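## Task

A small 25-key keyboard sits unfixed on the table with its keys facing the arm's base, running C3 on the left to C5 on the right as seen from the base. Sound exactly D#3, E4, G#4, C#3 in that order and nothing else. A key counts only when pressed most of the way down, and it must rise most of the way before it can count again. A wrong key, two keys together, or any extra note afterwards means failure, and there is no signal that a note played. At the end the hand must not be holding the keyboard, nothing may depend on the robot holding it, and the hand should release and withdraw.

## Robot and tools

Robot: one arm with a five-finger right hand. Control centres on the hand point, a spot 0.05 m in front of the palm where index pad and thumb tip meet in a pinch. Its local axes: +z runs along the straightened fingers (fingertips 0.06-0.07 m past the point), +y sticks out of the palm, +x crosses the palm away from the thumb. A bracket on the little-finger side of the wrist protrudes 0.03 m beyond the point in +y and 0.11 m across; it can strike things. Rotating the hand shifts the point slightly.

Scene frame: origin on the tabletop under the arm base, +z up, +y to the left when looking along +x. The keyboard's keys face the base, so the low notes (C3) are on the base-side viewer's left. A 25-key range C3-C5 has 15 white keys; black keys (sharps) sit raised and further from the base on the key body.

Tool execute_actions: argument actions is a list holding at most one item. Empty list = just read the state. An item with rows (1-15 rows) and steps (max 15, default 15) runs an action; each row lasts one control step of 1/30 s, and the final row repeats if steps exceed rows. An item with only steps (max 300) is a wait counted from the previous result. Optional pictures (boolean) toggles camera images.

A row is 14 numbers, each in [-1, 1]: dx, dy, dz, rx, ry, rz, little, ring, middle, index, thumb_bend, thumb_turn, force_limit, speed. The first six are an offset, expressed in the hand point's own axes, from the hand point pose printed in the most recent result that shows it (or from the current pose if no such result exists yet in the scene, or for later calls in the same reply). Every row is counted from that same base pose, not from the row before. Scale: 1.0 = 0.6 m or 180 degrees; rx, ry, rz form one rotation vector. All zeros therefore means go back to the last reported pose, not stay still. Finger values are absolute targets: +1 straight/open, -1 curled shut. thumb_turn +1 puts the thumb beside the palm, -1 across in front of it. A pinch is roughly index -0.22, thumb_bend -0.75, thumb_turn -0.57. force_limit maps -1..+1 to about 0..10 N at a fingertip (0..15 N for thumb motors) and only stops closing motion. speed maps -1..+1 to near zero..full speed (full travel 0.6 s). A motor only starts when its target changes by at least 0.01; resending the same numbers keeps the current state.

Each step the commanded pose is clipped to within 100 mm and 16 degrees of the measured pose; motion lags commands by about 0.17 s, and after an action the arm only continues to the last clipped pose, so check the result and send the remainder.

Tool move: target is one 14-number row, same offset rules as above; the hand part is sent at the start. The hand point travels a straight line toward that single target over 0.5-10 s (cut off at 10 s). speed in m/s, 0.002-0.5, default 0.25 (turning up to twice that in rad/s). stop_force in N, 13-80, optional, not accepted before 0.2 s of scene time: the path halts when the wrist sensor feels that much extra resistance along the line to the target for two steps, then backs up two steps and holds. Pressing can briefly exceed it, more so at higher speed; use it only for non-rotating moves, and omit it when moving away from something you press on. The move result adds a move: line with the ending (done, contact, off_target, moving, held, fault), limits that acted (paced = pose clipped, held = some steps blocked) and distance from target.

Tool wait: seconds 0-10; nothing new is sent. zoom_image: camera (cam_high, cam_low, cam_wrist) and region [x0, y0, x1, y1] in pixels of the 504x504 image, up to 504 square. show_instructions: shows reference images. finished_scene: scene number (1 or 2); ends that scene irreversibly and starts the next.

Results: end_effector_position (m) and end_effector_quat_wxyz in the scene frame, velocities, Wrist force and Wrist torque along the hand point axes (offset up to ~5.5 N, noise up to ~3.4 N, saturating near 100 N; pressing on a surface reads as force pointing back into the arm). hand_measured, hand_stopped_by (moving, target, force, stalled, fault), hand_load_n per motor in row order. HELD marks steps where the clearance check withheld commands; pose unreachable means it altered them. Hand target shows where the controller is heading. MOTOR HOT appears from 70 °C; at 85 °C the arm brakes until cool.

Cautions: the arm is stiff, so pushing even slightly past a firm surface can cause a fault stop (contact torque over a joint limit or 150 N external force stops the arm for 10 s). For keys, press with a single extended finger (e.g. index straight, others curled) slowly and only a small depth, then lift clearly before the next note, especially for repeats. Avoid brushing neighbouring keys or dragging the loose keyboard; never knock anything off the table. Do not grip the keyboard; finish with the hand open and withdrawn.

Each tool is called after "Emit:" as name([rows], argument=value, ...), one row to a line, values as JSON.

Reference images:

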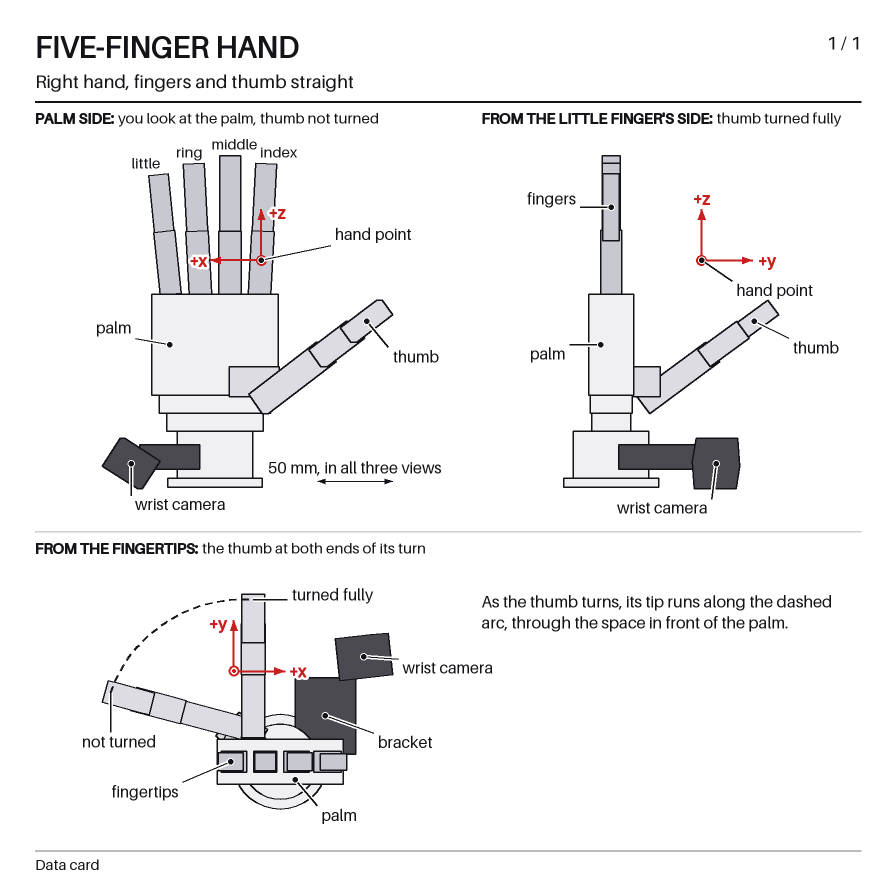

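## Session

I'll start by looking at the current state of the scene.

Emit:
execute_actions(actions=[])

Scene clock: 0.00 s of 6000.00 s.
end_effector_position=(+0.2080, -0.3041, +0.2111) hand_measured=(+1.000, +1.000, +1.000, +1.000, +1.000, +1.000) hand_load_n=(+0.0, +0.0, +0.0, +0.0, +0.0, +0.0) hand_stopped_by=(target, target, target, target, target, target) hand_force_limit=0.00 hand_speed=-0.80 end_effector_quat_wxyz=(-0.035, +0.184, +0.902, +0.389) end_effector_velocity=(-0.000, -0.001, -0.000) end_effector_angular_velocity=(-0.001, -0.000, -0.001)
Joint positions: [-1.667 -1.059  2.082  1.363  1.542 -2.832]
Joint velocities: [-0.001  0.    -0.001  0.    -0.    -0.   ]
Motor temperatures (°C, as the motors report them): [28 26 28 33 31 30]
Wrist force (N, on the end effector, along its own x y z axes, offset not removed): no reading
Wrist torque (N m, same axes, about the end effector's origin, offset not removed): no reading
Hand target: +0.208, -0.304, +0.211; -0.035, +0.184, +0.902, +0.389

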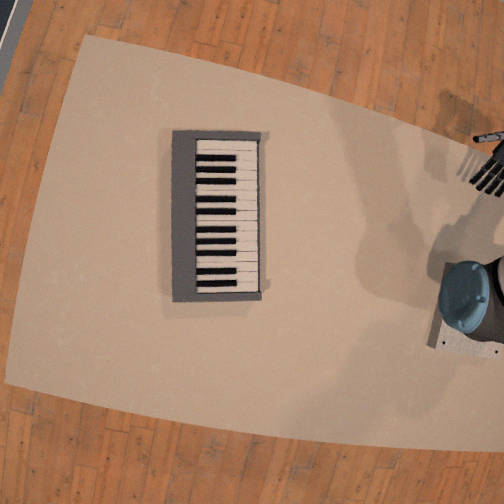

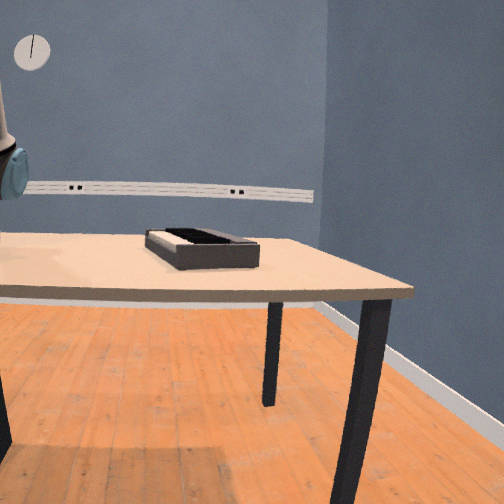

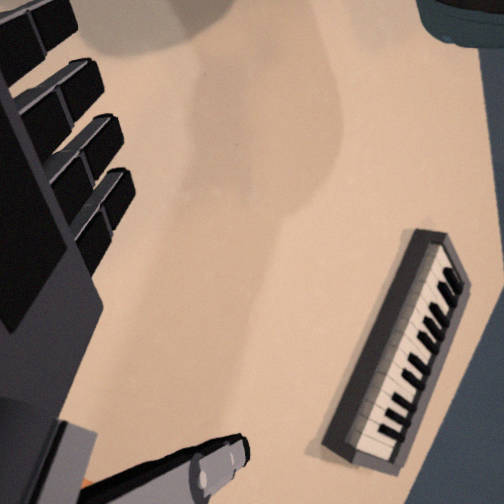

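Emit:
zoom_image(camera="cam_high", region=[120, 110, 320, 310])

Emit:
zoom_image(camera="cam_low", region=[120, 190, 290, 300])

Region (120, 110, 320, 310) of cam_high's 504x504 image, scaled by 2.520, with more detail than that image has.

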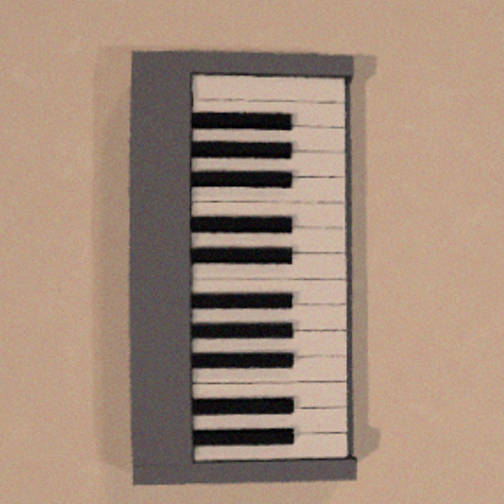

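Region (120, 190, 290, 300) of cam_low's 504x504 image, scaled by 2.965, with more detail than that image has; it fills the top 326 rows of this view, and the rest is white.

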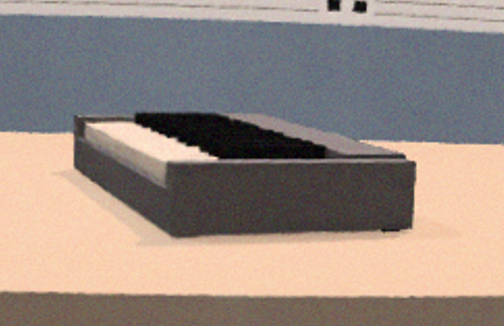

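Emit:
move(target=[-0.3508, 0.4023, 0.2010, 0.2166, 0.2232, -0.6502, 1, 1, 1, 1, 1, 1, 0.0, -0.8], speed=0.35)

Scene clock: 123.83 s of 6000.00 s.
end_effector_position=(+0.5004, -0.1300, +0.2500) hand_measured=(+1.000, +1.000, +1.000, +1.000, +1.000, +1.000) hand_load_n=(+0.0, +0.0, +0.0, +0.0, +0.0, +0.0) hand_stopped_by=(target, target, target, target, target, target) hand_force_limit=0.00 hand_speed=-0.80 end_effector_quat_wxyz=(+0.001, +0.777, -0.630, -0.000) end_effector_velocity=(+0.001, +0.001, -0.000) end_effector_angular_velocity=(-0.002, -0.003, +0.012)
Joint positions: [-0.589 -1.269  1.797  1.043  1.559 -3.919]
Joint velocities: [ 0.004 -0.001  0.001 -0.004 -0.    -0.008]
Motor temperatures (°C, as the motors report them): [28 26 28 33 31 30]
Wrist force (N, on the end effector, along its own x y z axes, offset not removed): [-1.3 -0.1 1.8]
Wrist torque (N m, same axes, about the end effector's origin, offset not removed): [0.18 0.27 -0.22]
Hand target: +0.501, -0.130, +0.250; +0.001, +0.777, -0.629, +0.000
Off the commanded pose: 0.001 m, 0 deg.
After step 90, 117.00 s passed at rest.
move: done

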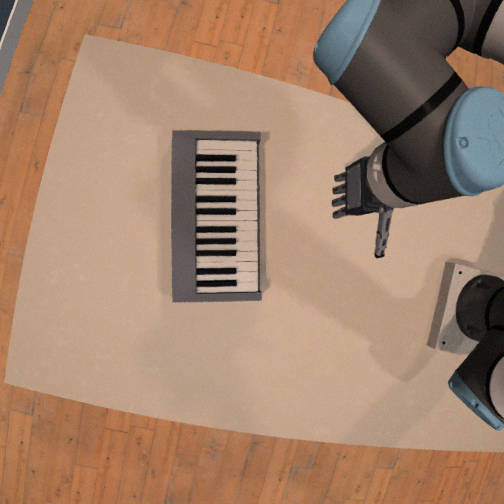

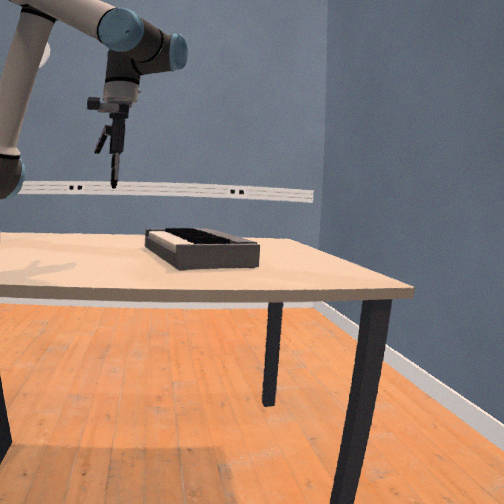

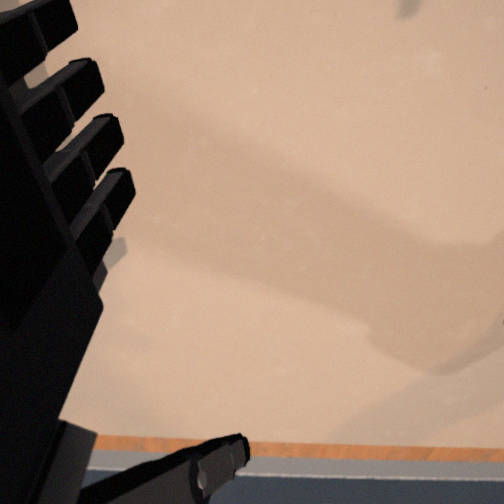

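Emit:
move(target=[-0.1962, -0.3392, 0.2, 0.3611, 0, 0, 1, 1, 1, 0.7, 1, 1, -0.4, -0.5], speed=0.3)

Scene clock: 178.63 s of 6000.00 s.
end_effector_position=(+0.6753, +0.0268, +0.1294) hand_measured=(+1.000, +1.000, +1.000, +0.700, +1.000, +1.000) hand_load_n=(+0.0, +0.0, +0.0, +0.0, +0.0, +0.0) hand_stopped_by=(target, target, target, target, target, target) hand_force_limit=-0.40 hand_speed=-0.50 end_effector_quat_wxyz=(-0.416, +0.656, -0.531, +0.338) end_effector_velocity=(+0.002, +0.001, -0.002) end_effector_angular_velocity=(+0.001, -0.012, -0.005)
Joint positions: [-0.506 -1.386  2.215 -0.29   0.946 -3.468]
Joint velocities: [ 0.003  0.002  0.006 -0.025  0.003  0.012]
Motor temperatures (°C, as the motors report them): [28 26 28 33 31 30]
Wrist force (N, on the end effector, along its own x y z axes, offset not removed): [1.6 0.2 1.6]
Wrist torque (N m, same axes, about the end effector's origin, offset not removed): [0.40 -0.20 0.06]
Hand target: +0.675, +0.027, +0.129; -0.416, +0.656, -0.531, +0.339
Off the commanded pose: 0.000 m, 0 deg.
After step 90, 49.27 s passed at rest.
move: done

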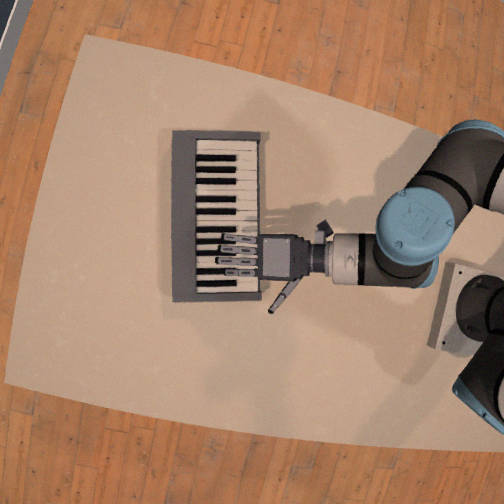

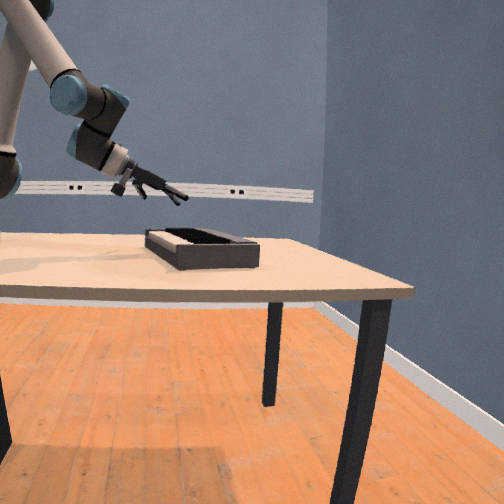

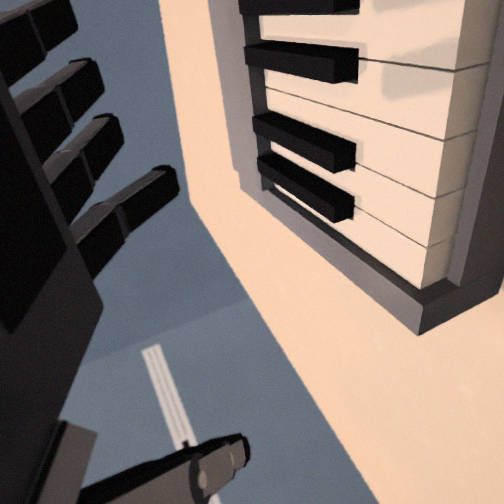

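Emit:
zoom_image(camera="cam_high", region=[160, 190, 320, 350])

Emit:
zoom_image(camera="cam_low", region=[90, 140, 270, 280])

Region (160, 190, 320, 350) of cam_high's 504x504 image, scaled by 3.150, with more detail than that image has.

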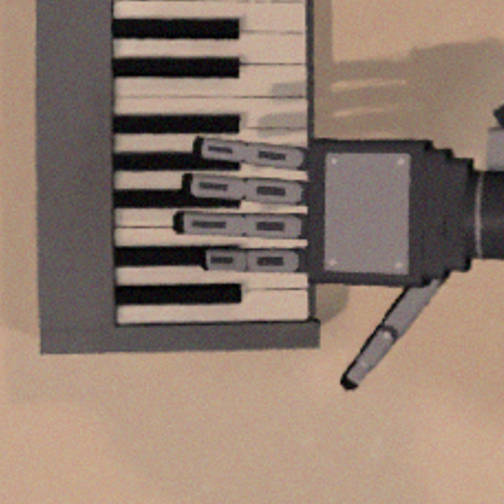

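Region (90, 140, 270, 280) of cam_low's 504x504 image, scaled by 2.800, with more detail than that image has.

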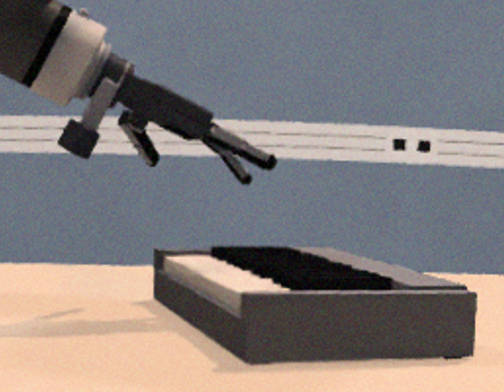

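Emit:
move(target=[0, 0.068, 0.0317, 0, 0, 0, 1, 1, 1, 0.7, 1, 1, -0.4, -0.5], speed=0.1)

Scene clock: 235.63 s of 6000.00 s.
end_effector_position=(+0.6752, +0.0267, +0.0846) hand_measured=(+1.000, +1.000, +1.000, +0.700, +1.000, +1.000) hand_load_n=(+0.0, +0.0, +0.0, +0.0, +0.0, +0.0) hand_stopped_by=(target, target, target, target, target, target) hand_force_limit=-0.40 hand_speed=-0.50 end_effector_quat_wxyz=(-0.416, +0.656, -0.531, +0.338) end_effector_velocity=(-0.001, +0.001, -0.002) end_effector_angular_velocity=(+0.001, +0.001, +0.001)
Joint positions: [-0.505 -1.315  2.24  -0.387  0.947 -3.468]
Joint velocities: [ 0.001  0.003  0.002 -0.005  0.     0.   ]
Motor temperatures (°C, as the motors report them): [28 26 28 33 31 30]
Wrist force (N, on the end effector, along its own x y z axes, offset not removed): [-0.8 0.3 2.3]
Wrist torque (N m, same axes, about the end effector's origin, offset not removed): [0.32 0.13 -0.20]
Hand target: +0.675, +0.027, +0.084; -0.416, +0.656, -0.531, +0.338
Off the commanded pose: 0.000 m, 0 deg.
After step 90, 53.03 s passed at rest.
move: done

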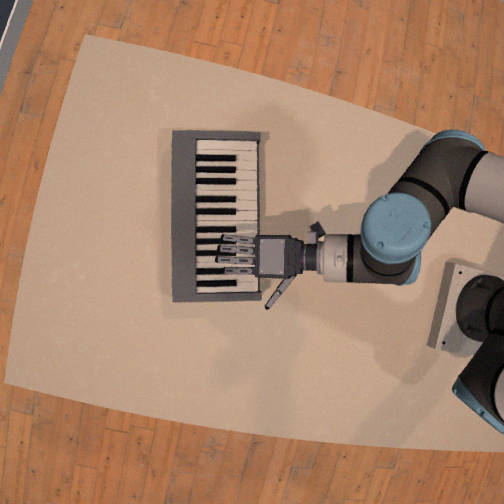

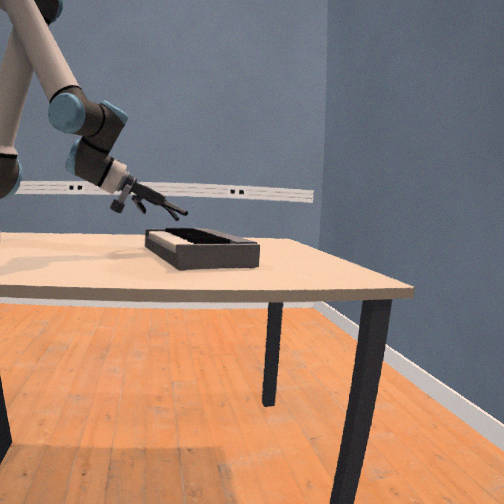

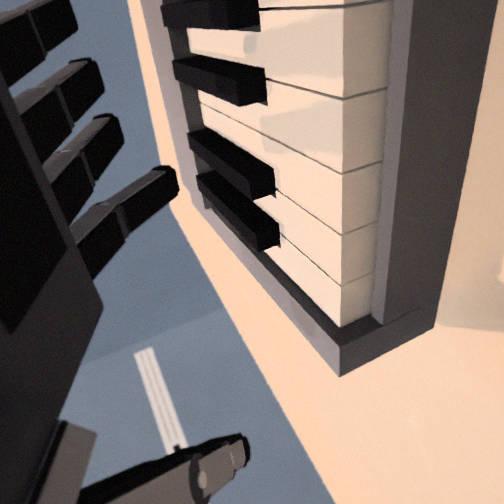

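Emit:
zoom_image(camera="cam_high", region=[170, 210, 290, 330])

Emit:
zoom_image(camera="cam_low", region=[100, 160, 240, 270])

Region (170, 210, 290, 330) of cam_high's 504x504 image, scaled by 4.200, with more detail than that image has.

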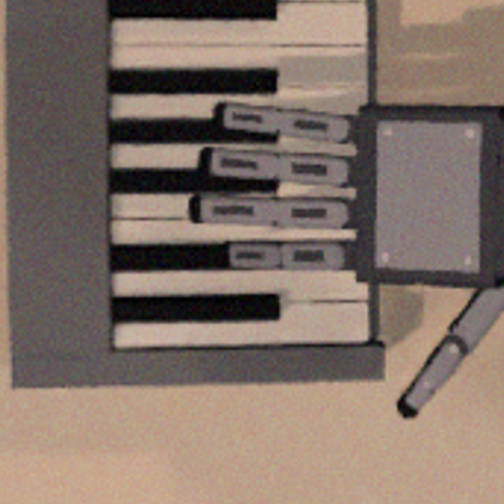

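Region (100, 160, 240, 270) of cam_low's 504x504 image, scaled by 3.600, with more detail than that image has; it fills the top 396 rows of this view, and the rest is white.

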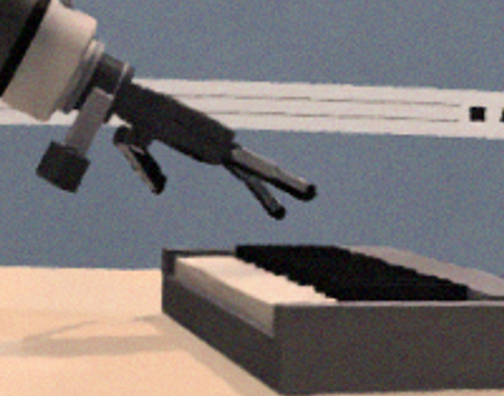

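Emit:
move(target=[0, 0.02175, 0.0322, 0, 0, 0, 1, 1, 1, 0.7, 1, 1, -0.4, -0.5], speed=0.05)

Emit:
zoom_image(camera="cam_low", region=[120, 180, 230, 260])

Emit:
zoom_image(camera="cam_high", region=[170, 210, 290, 330])

Scene clock: 286.07 s of 6000.00 s.
end_effector_position=(+0.6867, +0.0292, +0.0648) hand_measured=(+1.000, +1.000, +1.000, +0.700, +1.000, +1.000) hand_load_n=(+0.0, +0.0, +0.0, +0.0, +0.0, +0.0) hand_stopped_by=(target, target, target, target, target, target) hand_force_limit=-0.40 hand_speed=-0.50 end_effector_quat_wxyz=(-0.416, +0.656, -0.531, +0.338) end_effector_velocity=(+0.002, -0.001, -0.003) end_effector_angular_velocity=(+0.000, +0.000, -0.002)
Joint positions: [-0.488 -1.268  2.228 -0.427  0.962 -3.457]
Joint velocities: [ 0.     0.006 -0.002 -0.004  0.002  0.001]
Motor temperatures (°C, as the motors report them): [28 26 28 33 31 30]
Wrist force (N, on the end effector, along its own x y z axes, offset not removed): [1.2 0.0 2.8]
Wrist torque (N m, same axes, about the end effector's origin, offset not removed): [0.18 -0.05 -0.08]
Hand target: +0.687, +0.029, +0.065; -0.416, +0.656, -0.531, +0.338
Off the commanded pose: 0.000 m, 0 deg.
After step 90, 46.57 s passed at rest.
move: done

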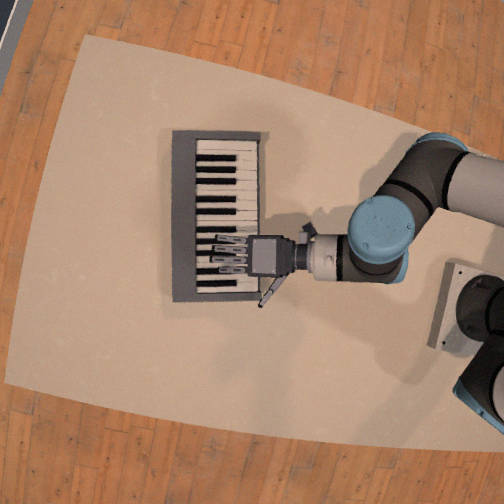

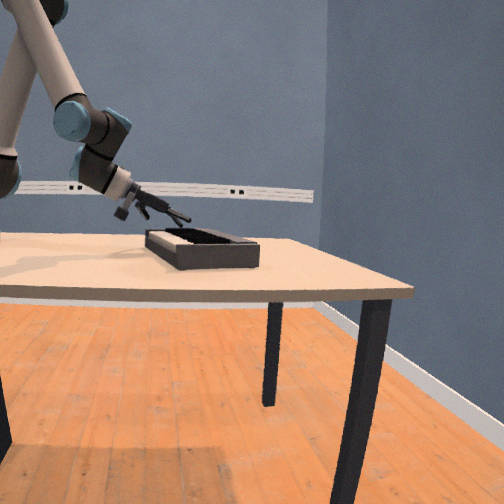

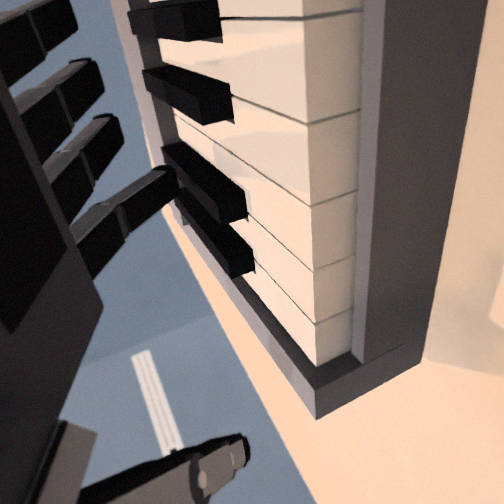

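Region (120, 180, 230, 260) of cam_low's 504x504 image, scaled by 4.582, with more detail than that image has; it fills the top 367 rows of this view, and the rest is white.

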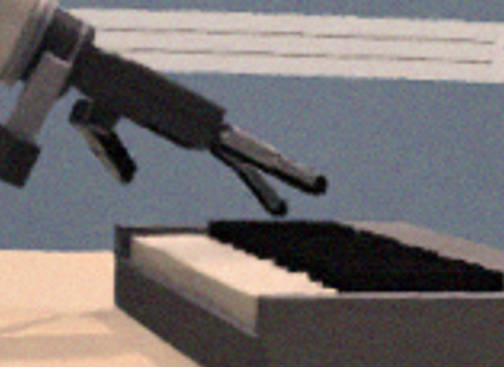

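Region (170, 210, 290, 330) of cam_high's 504x504 image, scaled by 4.200, with more detail than that image has.

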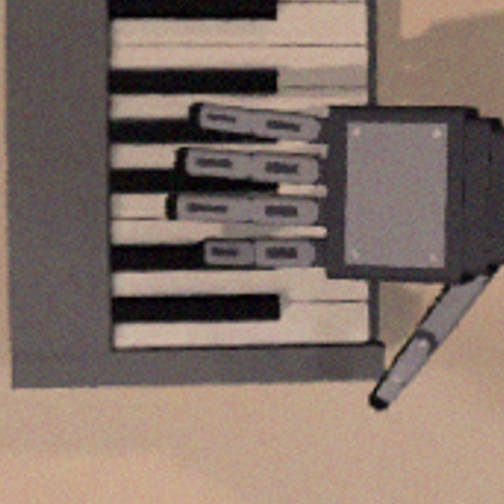

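Emit:
move(target=[-0.0042, 0.00755, 0.0035, 0, 0, 0, 1, 1, 1, 0.7, 1, 1, -0.4, -0.5], speed=0.02)

Emit:
zoom_image(camera="cam_low", region=[120, 180, 230, 260])

Emit:
zoom_image(camera="cam_high", region=[170, 210, 290, 330])

Scene clock: 305.57 s of 6000.00 s.
end_effector_position=(+0.6862, +0.0315, +0.0600) hand_measured=(+1.000, +1.000, +1.000, +0.700, +1.000, +1.000) hand_load_n=(+0.0, +0.0, +0.0, +0.0, +0.0, +0.0) hand_stopped_by=(target, target, target, target, target, target) hand_force_limit=-0.40 hand_speed=-0.50 end_effector_quat_wxyz=(-0.416, +0.656, -0.531, +0.338) end_effector_velocity=(-0.000, +0.001, -0.002) end_effector_angular_velocity=(-0.000, -0.000, -0.000)
Joint positions: [-0.483 -1.261  2.231 -0.439  0.965 -3.454]
Joint velocities: [ 0.002  0.003  0.002 -0.006  0.002  0.001]
Motor temperatures (°C, as the motors report them): [28 26 28 33 31 30]
Wrist force (N, on the end effector, along its own x y z axes, offset not removed): [1.2 0.3 1.0]
Wrist torque (N m, same axes, about the end effector's origin, offset not removed): [0.34 -0.03 -0.09]
Hand target: +0.686, +0.032, +0.060; -0.416, +0.656, -0.531, +0.338
Off the commanded pose: 0.000 m, 0 deg.
After step 90, 15.80 s passed at rest.
move: done

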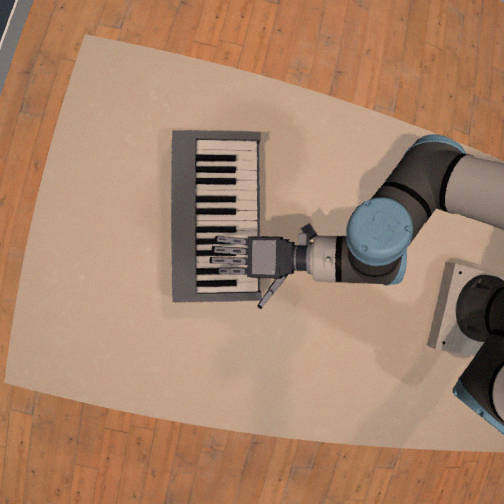

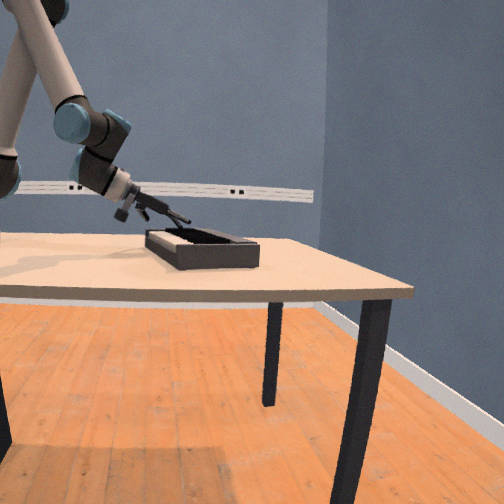

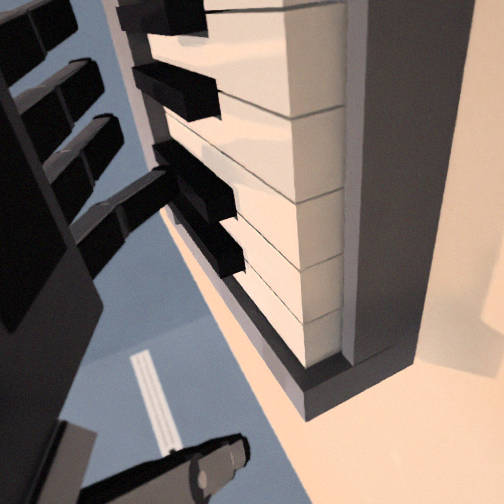

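Region (120, 180, 230, 260) of cam_low's 504x504 image, scaled by 4.582, with more detail than that image has; it fills the top 367 rows of this view, and the rest is white.

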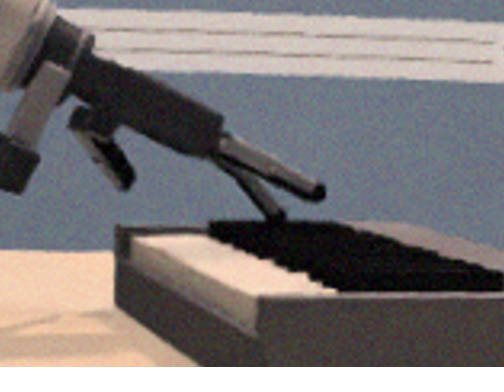

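Region (170, 210, 290, 330) of cam_high's 504x504 image, scaled by 4.200, with more detail than that image has.

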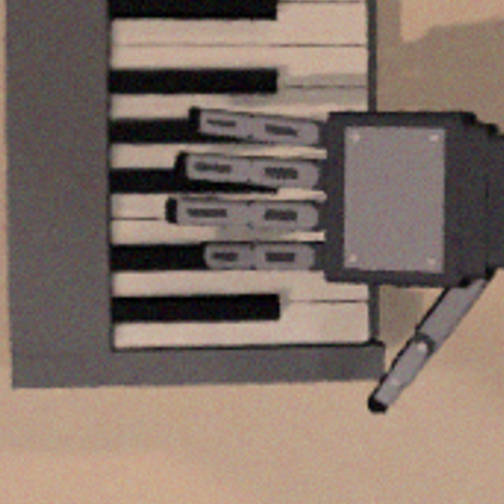

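Emit:
execute_actions([
  {"rows": [[0, 0, 0, 0, 0, 0, 1, 1, 1, 0.5, 1, 1, -0.4, -0.9]], "steps": 15},
], pictures=false)

Emit:
execute_actions([
  {"steps": 30},
])

Scene clock: 313.33 s of 6000.00 s.
end_effector_position=(+0.6862, +0.0316, +0.0600) hand_measured=(+1.000, +1.000, +1.000, +0.634, +1.000, +1.000) hand_load_n=(+0.0, +0.0, +0.0, +1.5, +0.0, +0.0) hand_stopped_by=(target, target, target, moving, target, target) hand_force_limit=-0.40 hand_speed=-0.90 end_effector_quat_wxyz=(-0.416, +0.656, -0.531, +0.338) end_effector_velocity=(+0.001, -0.000, +0.000) end_effector_angular_velocity=(-0.001, -0.001, +0.001)
Joint positions: [-0.483 -1.261  2.231 -0.439  0.966 -3.454]
Joint velocities: [ 0.001  0.    -0.001 -0.     0.    -0.   ]
Motor temperatures (°C, as the motors report them): [28 26 28 33 31 30]
Wrist force (N, on the end effector, along its own x y z axes, offset not removed): [-0.3 -2.5 1.8]
Wrist torque (N m, same axes, about the end effector's origin, offset not removed): [0.19 0.08 -0.16]
Hand target: +0.686, +0.031, +0.060; -0.416, +0.656, -0.531, +0.338
Off the commanded pose: 0.000 m, 0 deg.
Steps of this call (steps 1 to 90: nothing new was sent; then 4.27 s passed at rest; steps 91 to 105: all 15 steps of this action). Readings (end_effector_position | what the end effector reports):
91: (+0.6862, +0.0316, +0.0598) | hand_measured=(+1.000, +1.000, +1.000, +0.700, +1.000, +1.000) hand_load_n=(+0.0, +0.0, +0.0, +0.0, +0.0, +0.0) hand_stopped_by=(target, target, target, moving, target, target) hand_force_limit=-0.40 hand_speed=-0.90
92: (+0.6862, +0.0316, +0.0598) | hand_measured=(+1.000, +1.000, +1.000, +0.700, +1.000, +1.000) hand_load_n=(+0.0, +0.0, +0.0, +0.0, +0.0, +0.0) hand_stopped_by=(target, target, target, moving, target, target) hand_force_limit=-0.40 hand_speed=-0.90
94: (+0.6861, +0.0316, +0.0598) | hand_measured=(+1.000, +1.000, +1.000, +0.694, +1.000, +1.000) hand_load_n=(+0.0, +0.0, +0.0, +0.0, +0.0, +0.0) hand_stopped_by=(target, target, target, moving, target, target) hand_force_limit=-0.40 hand_speed=-0.90
98: (+0.6861, +0.0317, +0.0599) | hand_measured=(+1.000, +1.000, +1.000, +0.674, +1.000, +1.000) hand_load_n=(+0.0, +0.0, +0.0, +1.5, +0.0, +0.0) hand_stopped_by=(target, target, target, moving, target, target) hand_force_limit=-0.40 hand_speed=-0.90
105: the state above

Scene clock: 314.33 s of 6000.00 s.
end_effector_position=(+0.6862, +0.0315, +0.0601) hand_measured=(+1.000, +1.000, +1.000, +0.574, +1.000, +1.000) hand_load_n=(+0.0, +0.0, +0.0, +3.0, +0.0, +0.0) hand_stopped_by=(target, target, target, force, target, target) hand_force_limit=-0.40 hand_speed=-0.90 end_effector_quat_wxyz=(-0.416, +0.656, -0.531, +0.338) end_effector_velocity=(-0.000, +0.000, -0.000) end_effector_angular_velocity=(-0.000, +0.000, +0.000)
Joint positions: [-0.483 -1.261  2.231 -0.439  0.965 -3.454]
Joint velocities: [ 0.  0.  0.  0.  0. -0.]
Motor temperatures (°C, as the motors report them): [28 26 28 33 31 30]
Wrist force (N, on the end effector, along its own x y z axes, offset not removed): [-0.1 -5.5 0.9]
Wrist torque (N m, same axes, about the end effector's origin, offset not removed): [0.28 0.08 -0.25]
Hand target: +0.686, +0.031, +0.060; -0.416, +0.656, -0.531, +0.338
Off the commanded pose: 0.000 m, 0 deg.
Steps of this call (steps 1 to 30: nothing new was sent). Readings (end_effector_position | what the end effector reports):
1: (+0.6862, +0.0315, +0.0600) | hand_measured=(+1.000, +1.000, +1.000, +0.628, +1.000, +1.000) hand_load_n=(+0.0, +0.0, +0.0, +1.5, +0.0, +0.0) hand_stopped_by=(target, target, target, moving, target, target) hand_force_limit=-0.40 hand_speed=-0.90
2: (+0.6862, +0.0315, +0.0600) | hand_measured=(+1.000, +1.000, +1.000, +0.624, +1.000, +1.000) hand_load_n=(+0.0, +0.0, +0.0, +1.5, +0.0, +0.0) hand_stopped_by=(target, target, target, moving, target, target) hand_force_limit=-0.40 hand_speed=-0.90
4: (+0.6862, +0.0315, +0.0600) | hand_measured=(+1.000, +1.000, +1.000, +0.612, +1.000, +1.000) hand_load_n=(+0.0, +0.0, +0.0, +1.5, +0.0, +0.0) hand_stopped_by=(target, target, target, moving, target, target) hand_force_limit=-0.40 hand_speed=-0.90
8: (+0.6862, +0.0315, +0.0600) | hand_measured=(+1.000, +1.000, +1.000, +0.590, +1.000, +1.000) hand_load_n=(+0.0, +0.0, +0.0, +1.5, +0.0, +0.0) hand_stopped_by=(target, target, target, moving, target, target) hand_force_limit=-0.40 hand_speed=-0.90
30: the state above

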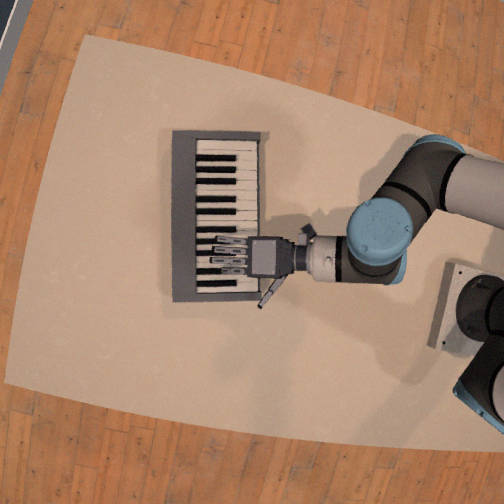

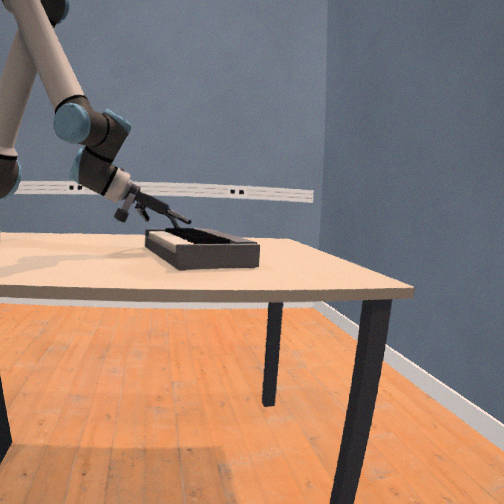

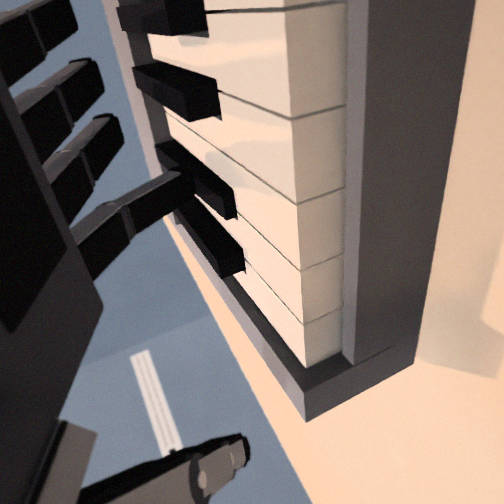

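Emit:
zoom_image(camera="cam_wrist", region=[110, 40, 350, 300])

Region (110, 40, 350, 300) of cam_wrist's 504x504 image, scaled by 1.938, with more detail than that image has; it fills the left 465 columns of this view, and the rest is white.

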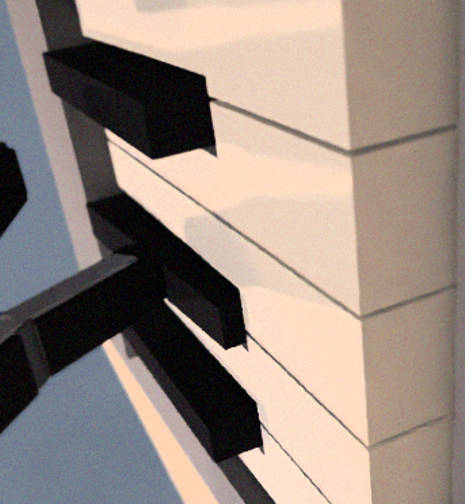

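Emit:
move(target=[0.2898, 0.0427, -0.0757, 0, 0, 0, 1, 1, 1, 1.0, 1, 1, -0.4, 0.5], speed=0.15)

Emit:
execute_actions([
  {"rows": [[0, 0, 0, 0, 0, 0, 1, 1, 1, 0.7, 1, 1, -0.4, -0.5]], "steps": 15},
])

Emit:
zoom_image(camera="cam_high", region=[180, 130, 300, 250])

Scene clock: 366.87 s of 6000.00 s.
end_effector_position=(+0.6712, -0.1493, +0.0564) hand_measured=(+1.000, +1.000, +1.000, +1.000, +1.000, +1.000) hand_load_n=(+0.0, +0.0, +0.0, +0.0, +0.0, +0.0) hand_stopped_by=(target, target, target, target, target, target) hand_force_limit=-0.40 hand_speed=0.50 end_effector_quat_wxyz=(-0.416, +0.656, -0.531, +0.338) end_effector_velocity=(-0.000, -0.002, -0.000) end_effector_angular_velocity=(+0.000, +0.001, +0.001)
Joint positions: [-0.816 -1.169  2.135 -0.257  0.693 -3.716]
Joint velocities: [-0.003  0.002 -0.002  0.005 -0.003 -0.005]
Motor temperatures (°C, as the motors report them): [28 26 28 33 31 30]
Wrist force (N, on the end effector, along its own x y z axes, offset not removed): [0.1 0.2 2.1]
Wrist torque (N m, same axes, about the end effector's origin, offset not removed): [0.31 0.12 -0.06]
Hand target: +0.671, -0.150, +0.056; -0.416, +0.656, -0.531, +0.338
Off the commanded pose: 0.000 m, 0 deg.
After step 90, 47.73 s passed at rest.
move: done

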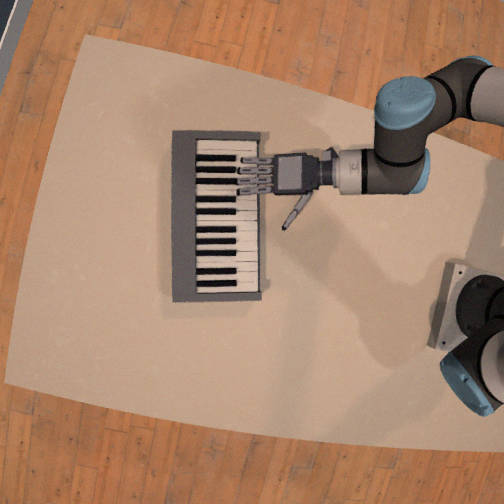

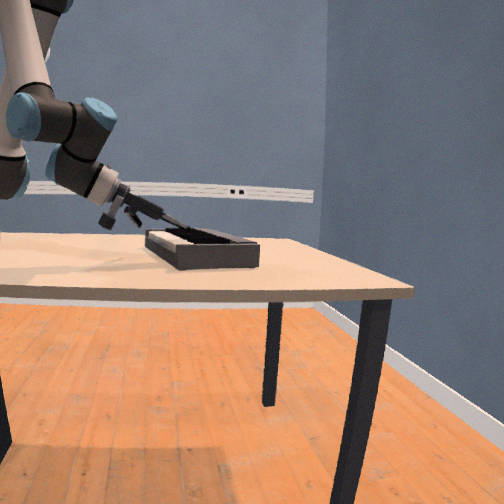

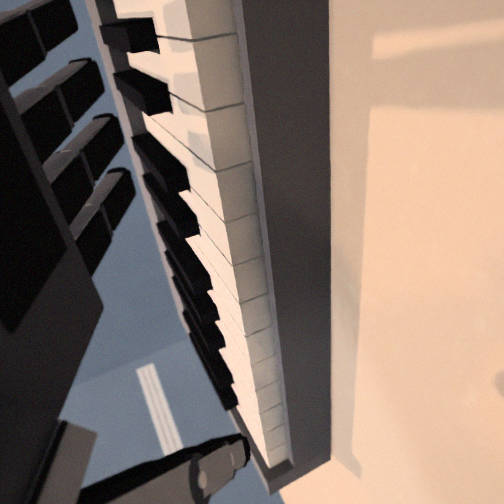

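Scene clock: 367.37 s of 6000.00 s.
end_effector_position=(+0.6712, -0.1494, +0.0564) hand_measured=(+1.000, +1.000, +1.000, +0.700, +1.000, +1.000) hand_load_n=(+0.0, +0.0, +0.0, +0.0, +0.0, +0.0) hand_stopped_by=(target, target, target, moving, target, target) hand_force_limit=-0.40 hand_speed=-0.50 end_effector_quat_wxyz=(-0.416, +0.656, -0.531, +0.338) end_effector_velocity=(+0.000, +0.000, +0.000) end_effector_angular_velocity=(-0.001, -0.001, +0.001)
Joint positions: [-0.816 -1.169  2.135 -0.257  0.693 -3.716]
Joint velocities: [ 0.001 -0.    -0.    -0.     0.    -0.001]
Motor temperatures (°C, as the motors report them): [28 26 28 33 31 30]
Wrist force (N, on the end effector, along its own x y z axes, offset not removed): [1.4 -1.3 1.0]
Wrist torque (N m, same axes, about the end effector's origin, offset not removed): [0.07 -0.10 -0.13]
Hand target: +0.671, -0.149, +0.056; -0.416, +0.656, -0.531, +0.338
Off the commanded pose: 0.000 m, 0 deg.
Steps of this call (steps 1 to 15: all 15 steps of this action). Readings (end_effector_position | what the end effector reports):
1: (+0.6712, -0.1493, +0.0564) | hand_measured=(+1.000, +1.000, +1.000, +1.000, +1.000, +1.000) hand_load_n=(+0.0, +0.0, +0.0, +0.0, +0.0, +0.0) hand_stopped_by=(target, target, target, moving, target, target) hand_force_limit=-0.40 hand_speed=-0.50
2: (+0.6712, -0.1494, +0.0564) | hand_measured=(+1.000, +1.000, +1.000, +1.000, +1.000, +1.000) hand_load_n=(+0.0, +0.0, +0.0, +0.0, +0.0, +0.0) hand_stopped_by=(target, target, target, moving, target, target) hand_force_limit=-0.40 hand_speed=-0.50
4: (+0.6712, -0.1494, +0.0564) | hand_measured=(+1.000, +1.000, +1.000, +0.974, +1.000, +1.000) hand_load_n=(+0.0, +0.0, +0.0, +0.0, +0.0, +0.0) hand_stopped_by=(target, target, target, moving, target, target) hand_force_limit=-0.40 hand_speed=-0.50
8: (+0.6712, -0.1494, +0.0564) | hand_measured=(+1.000, +1.000, +1.000, +0.864, +1.000, +1.000) hand_load_n=(+0.0, +0.0, +0.0, +0.0, +0.0, +0.0) hand_stopped_by=(target, target, target, moving, target, target) hand_force_limit=-0.40 hand_speed=-0.50
15: the state above

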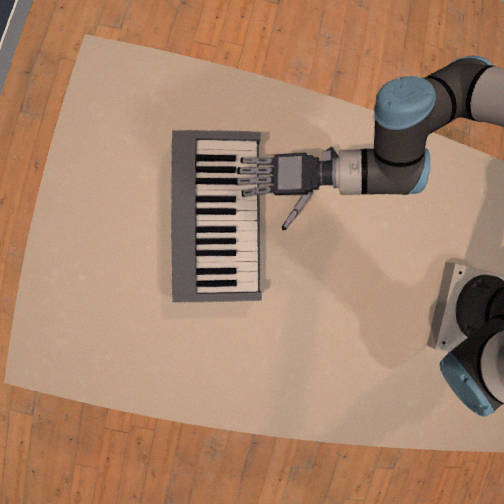

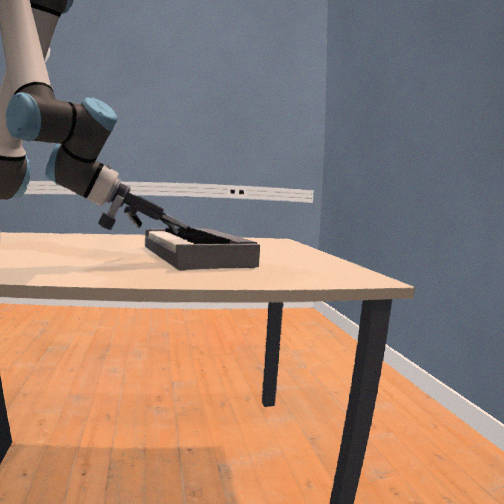

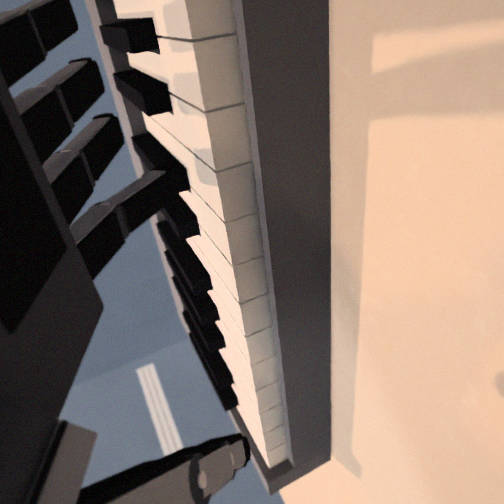

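Region (180, 130, 300, 250) of cam_high's 504x504 image, scaled by 4.200, with more detail than that image has.

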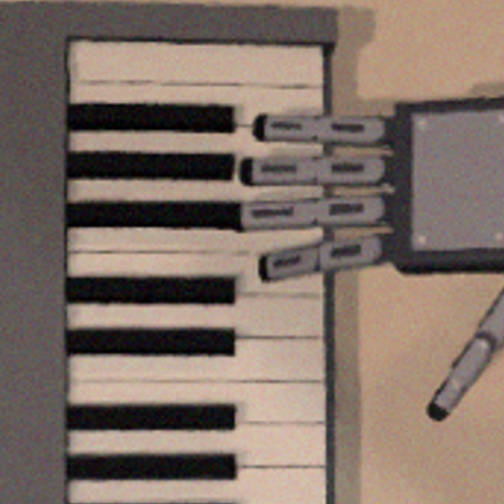

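Emit:
move(target=[-0.0023, 0.00755, 0.0035, 0, 0, 0, 1, 1, 1, 0.7, 1, 1, -0.4, -0.5], speed=0.02)

Emit:
zoom_image(camera="cam_high", region=[210, 160, 290, 230])

Emit:
zoom_image(camera="cam_wrist", region=[90, 80, 290, 280])

Scene clock: 392.50 s of 6000.00 s.
end_effector_position=(+0.6709, -0.1481, +0.0517) hand_measured=(+1.000, +1.000, +1.000, +0.700, +1.000, +1.000) hand_load_n=(+0.0, +0.0, +0.0, +0.0, +0.0, +0.0) hand_stopped_by=(target, target, target, target, target, target) hand_force_limit=-0.40 hand_speed=-0.50 end_effector_quat_wxyz=(-0.416, +0.656, -0.531, +0.338) end_effector_velocity=(+0.000, -0.001, -0.002) end_effector_angular_velocity=(-0.000, -0.001, -0.002)
Joint positions: [-0.815 -1.163  2.138 -0.267  0.694 -3.714]
Joint velocities: [-0.001  0.003  0.    -0.005  0.001  0.002]
Motor temperatures (°C, as the motors report them): [28 26 28 33 31 30]
Wrist force (N, on the end effector, along its own x y z axes, offset not removed): [1.7 1.1 -0.3]
Wrist torque (N m, same axes, about the end effector's origin, offset not removed): [0.56 -0.11 0.00]
Hand target: +0.671, -0.148, +0.051; -0.416, +0.656, -0.531, +0.338
Off the commanded pose: 0.000 m, 0 deg.
After step 90, 21.43 s passed at rest.
move: done

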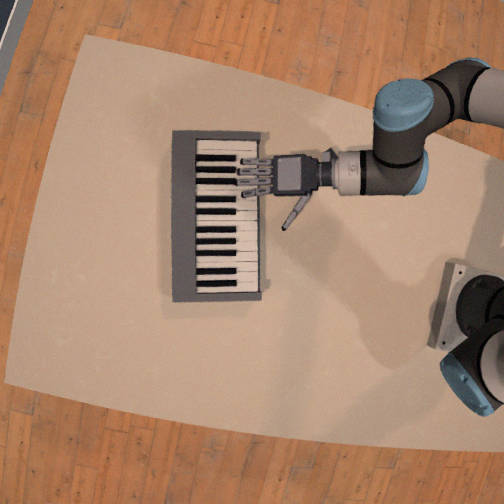

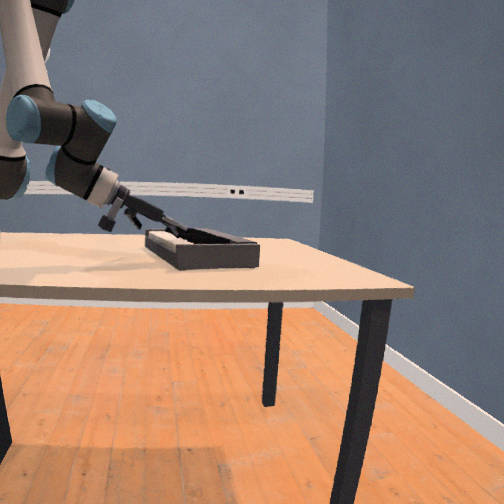

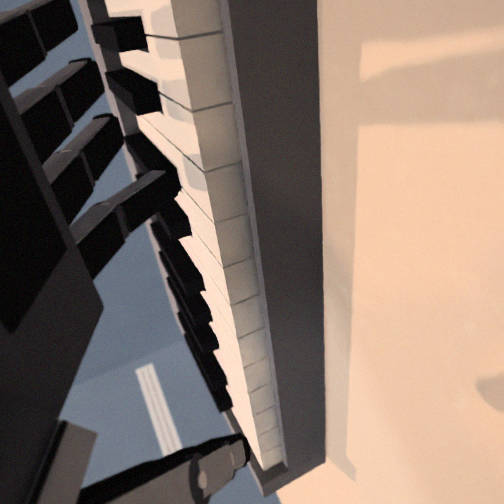

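Region (210, 160, 290, 230) of cam_high's 504x504 image, scaled by 6.300, with more detail than that image has; it fills the top 441 rows of this view, and the rest is white.

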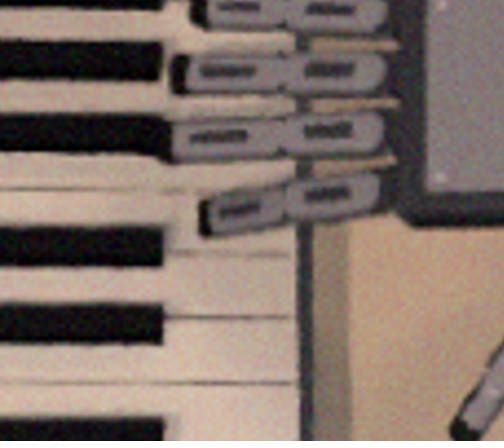

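Region (90, 80, 290, 280) of cam_wrist's 504x504 image, scaled by 2.520, with more detail than that image has.

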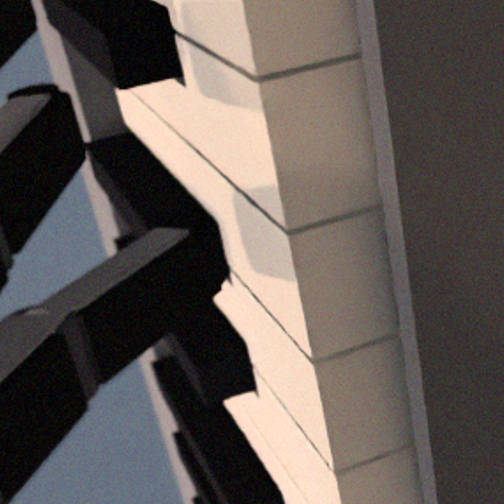

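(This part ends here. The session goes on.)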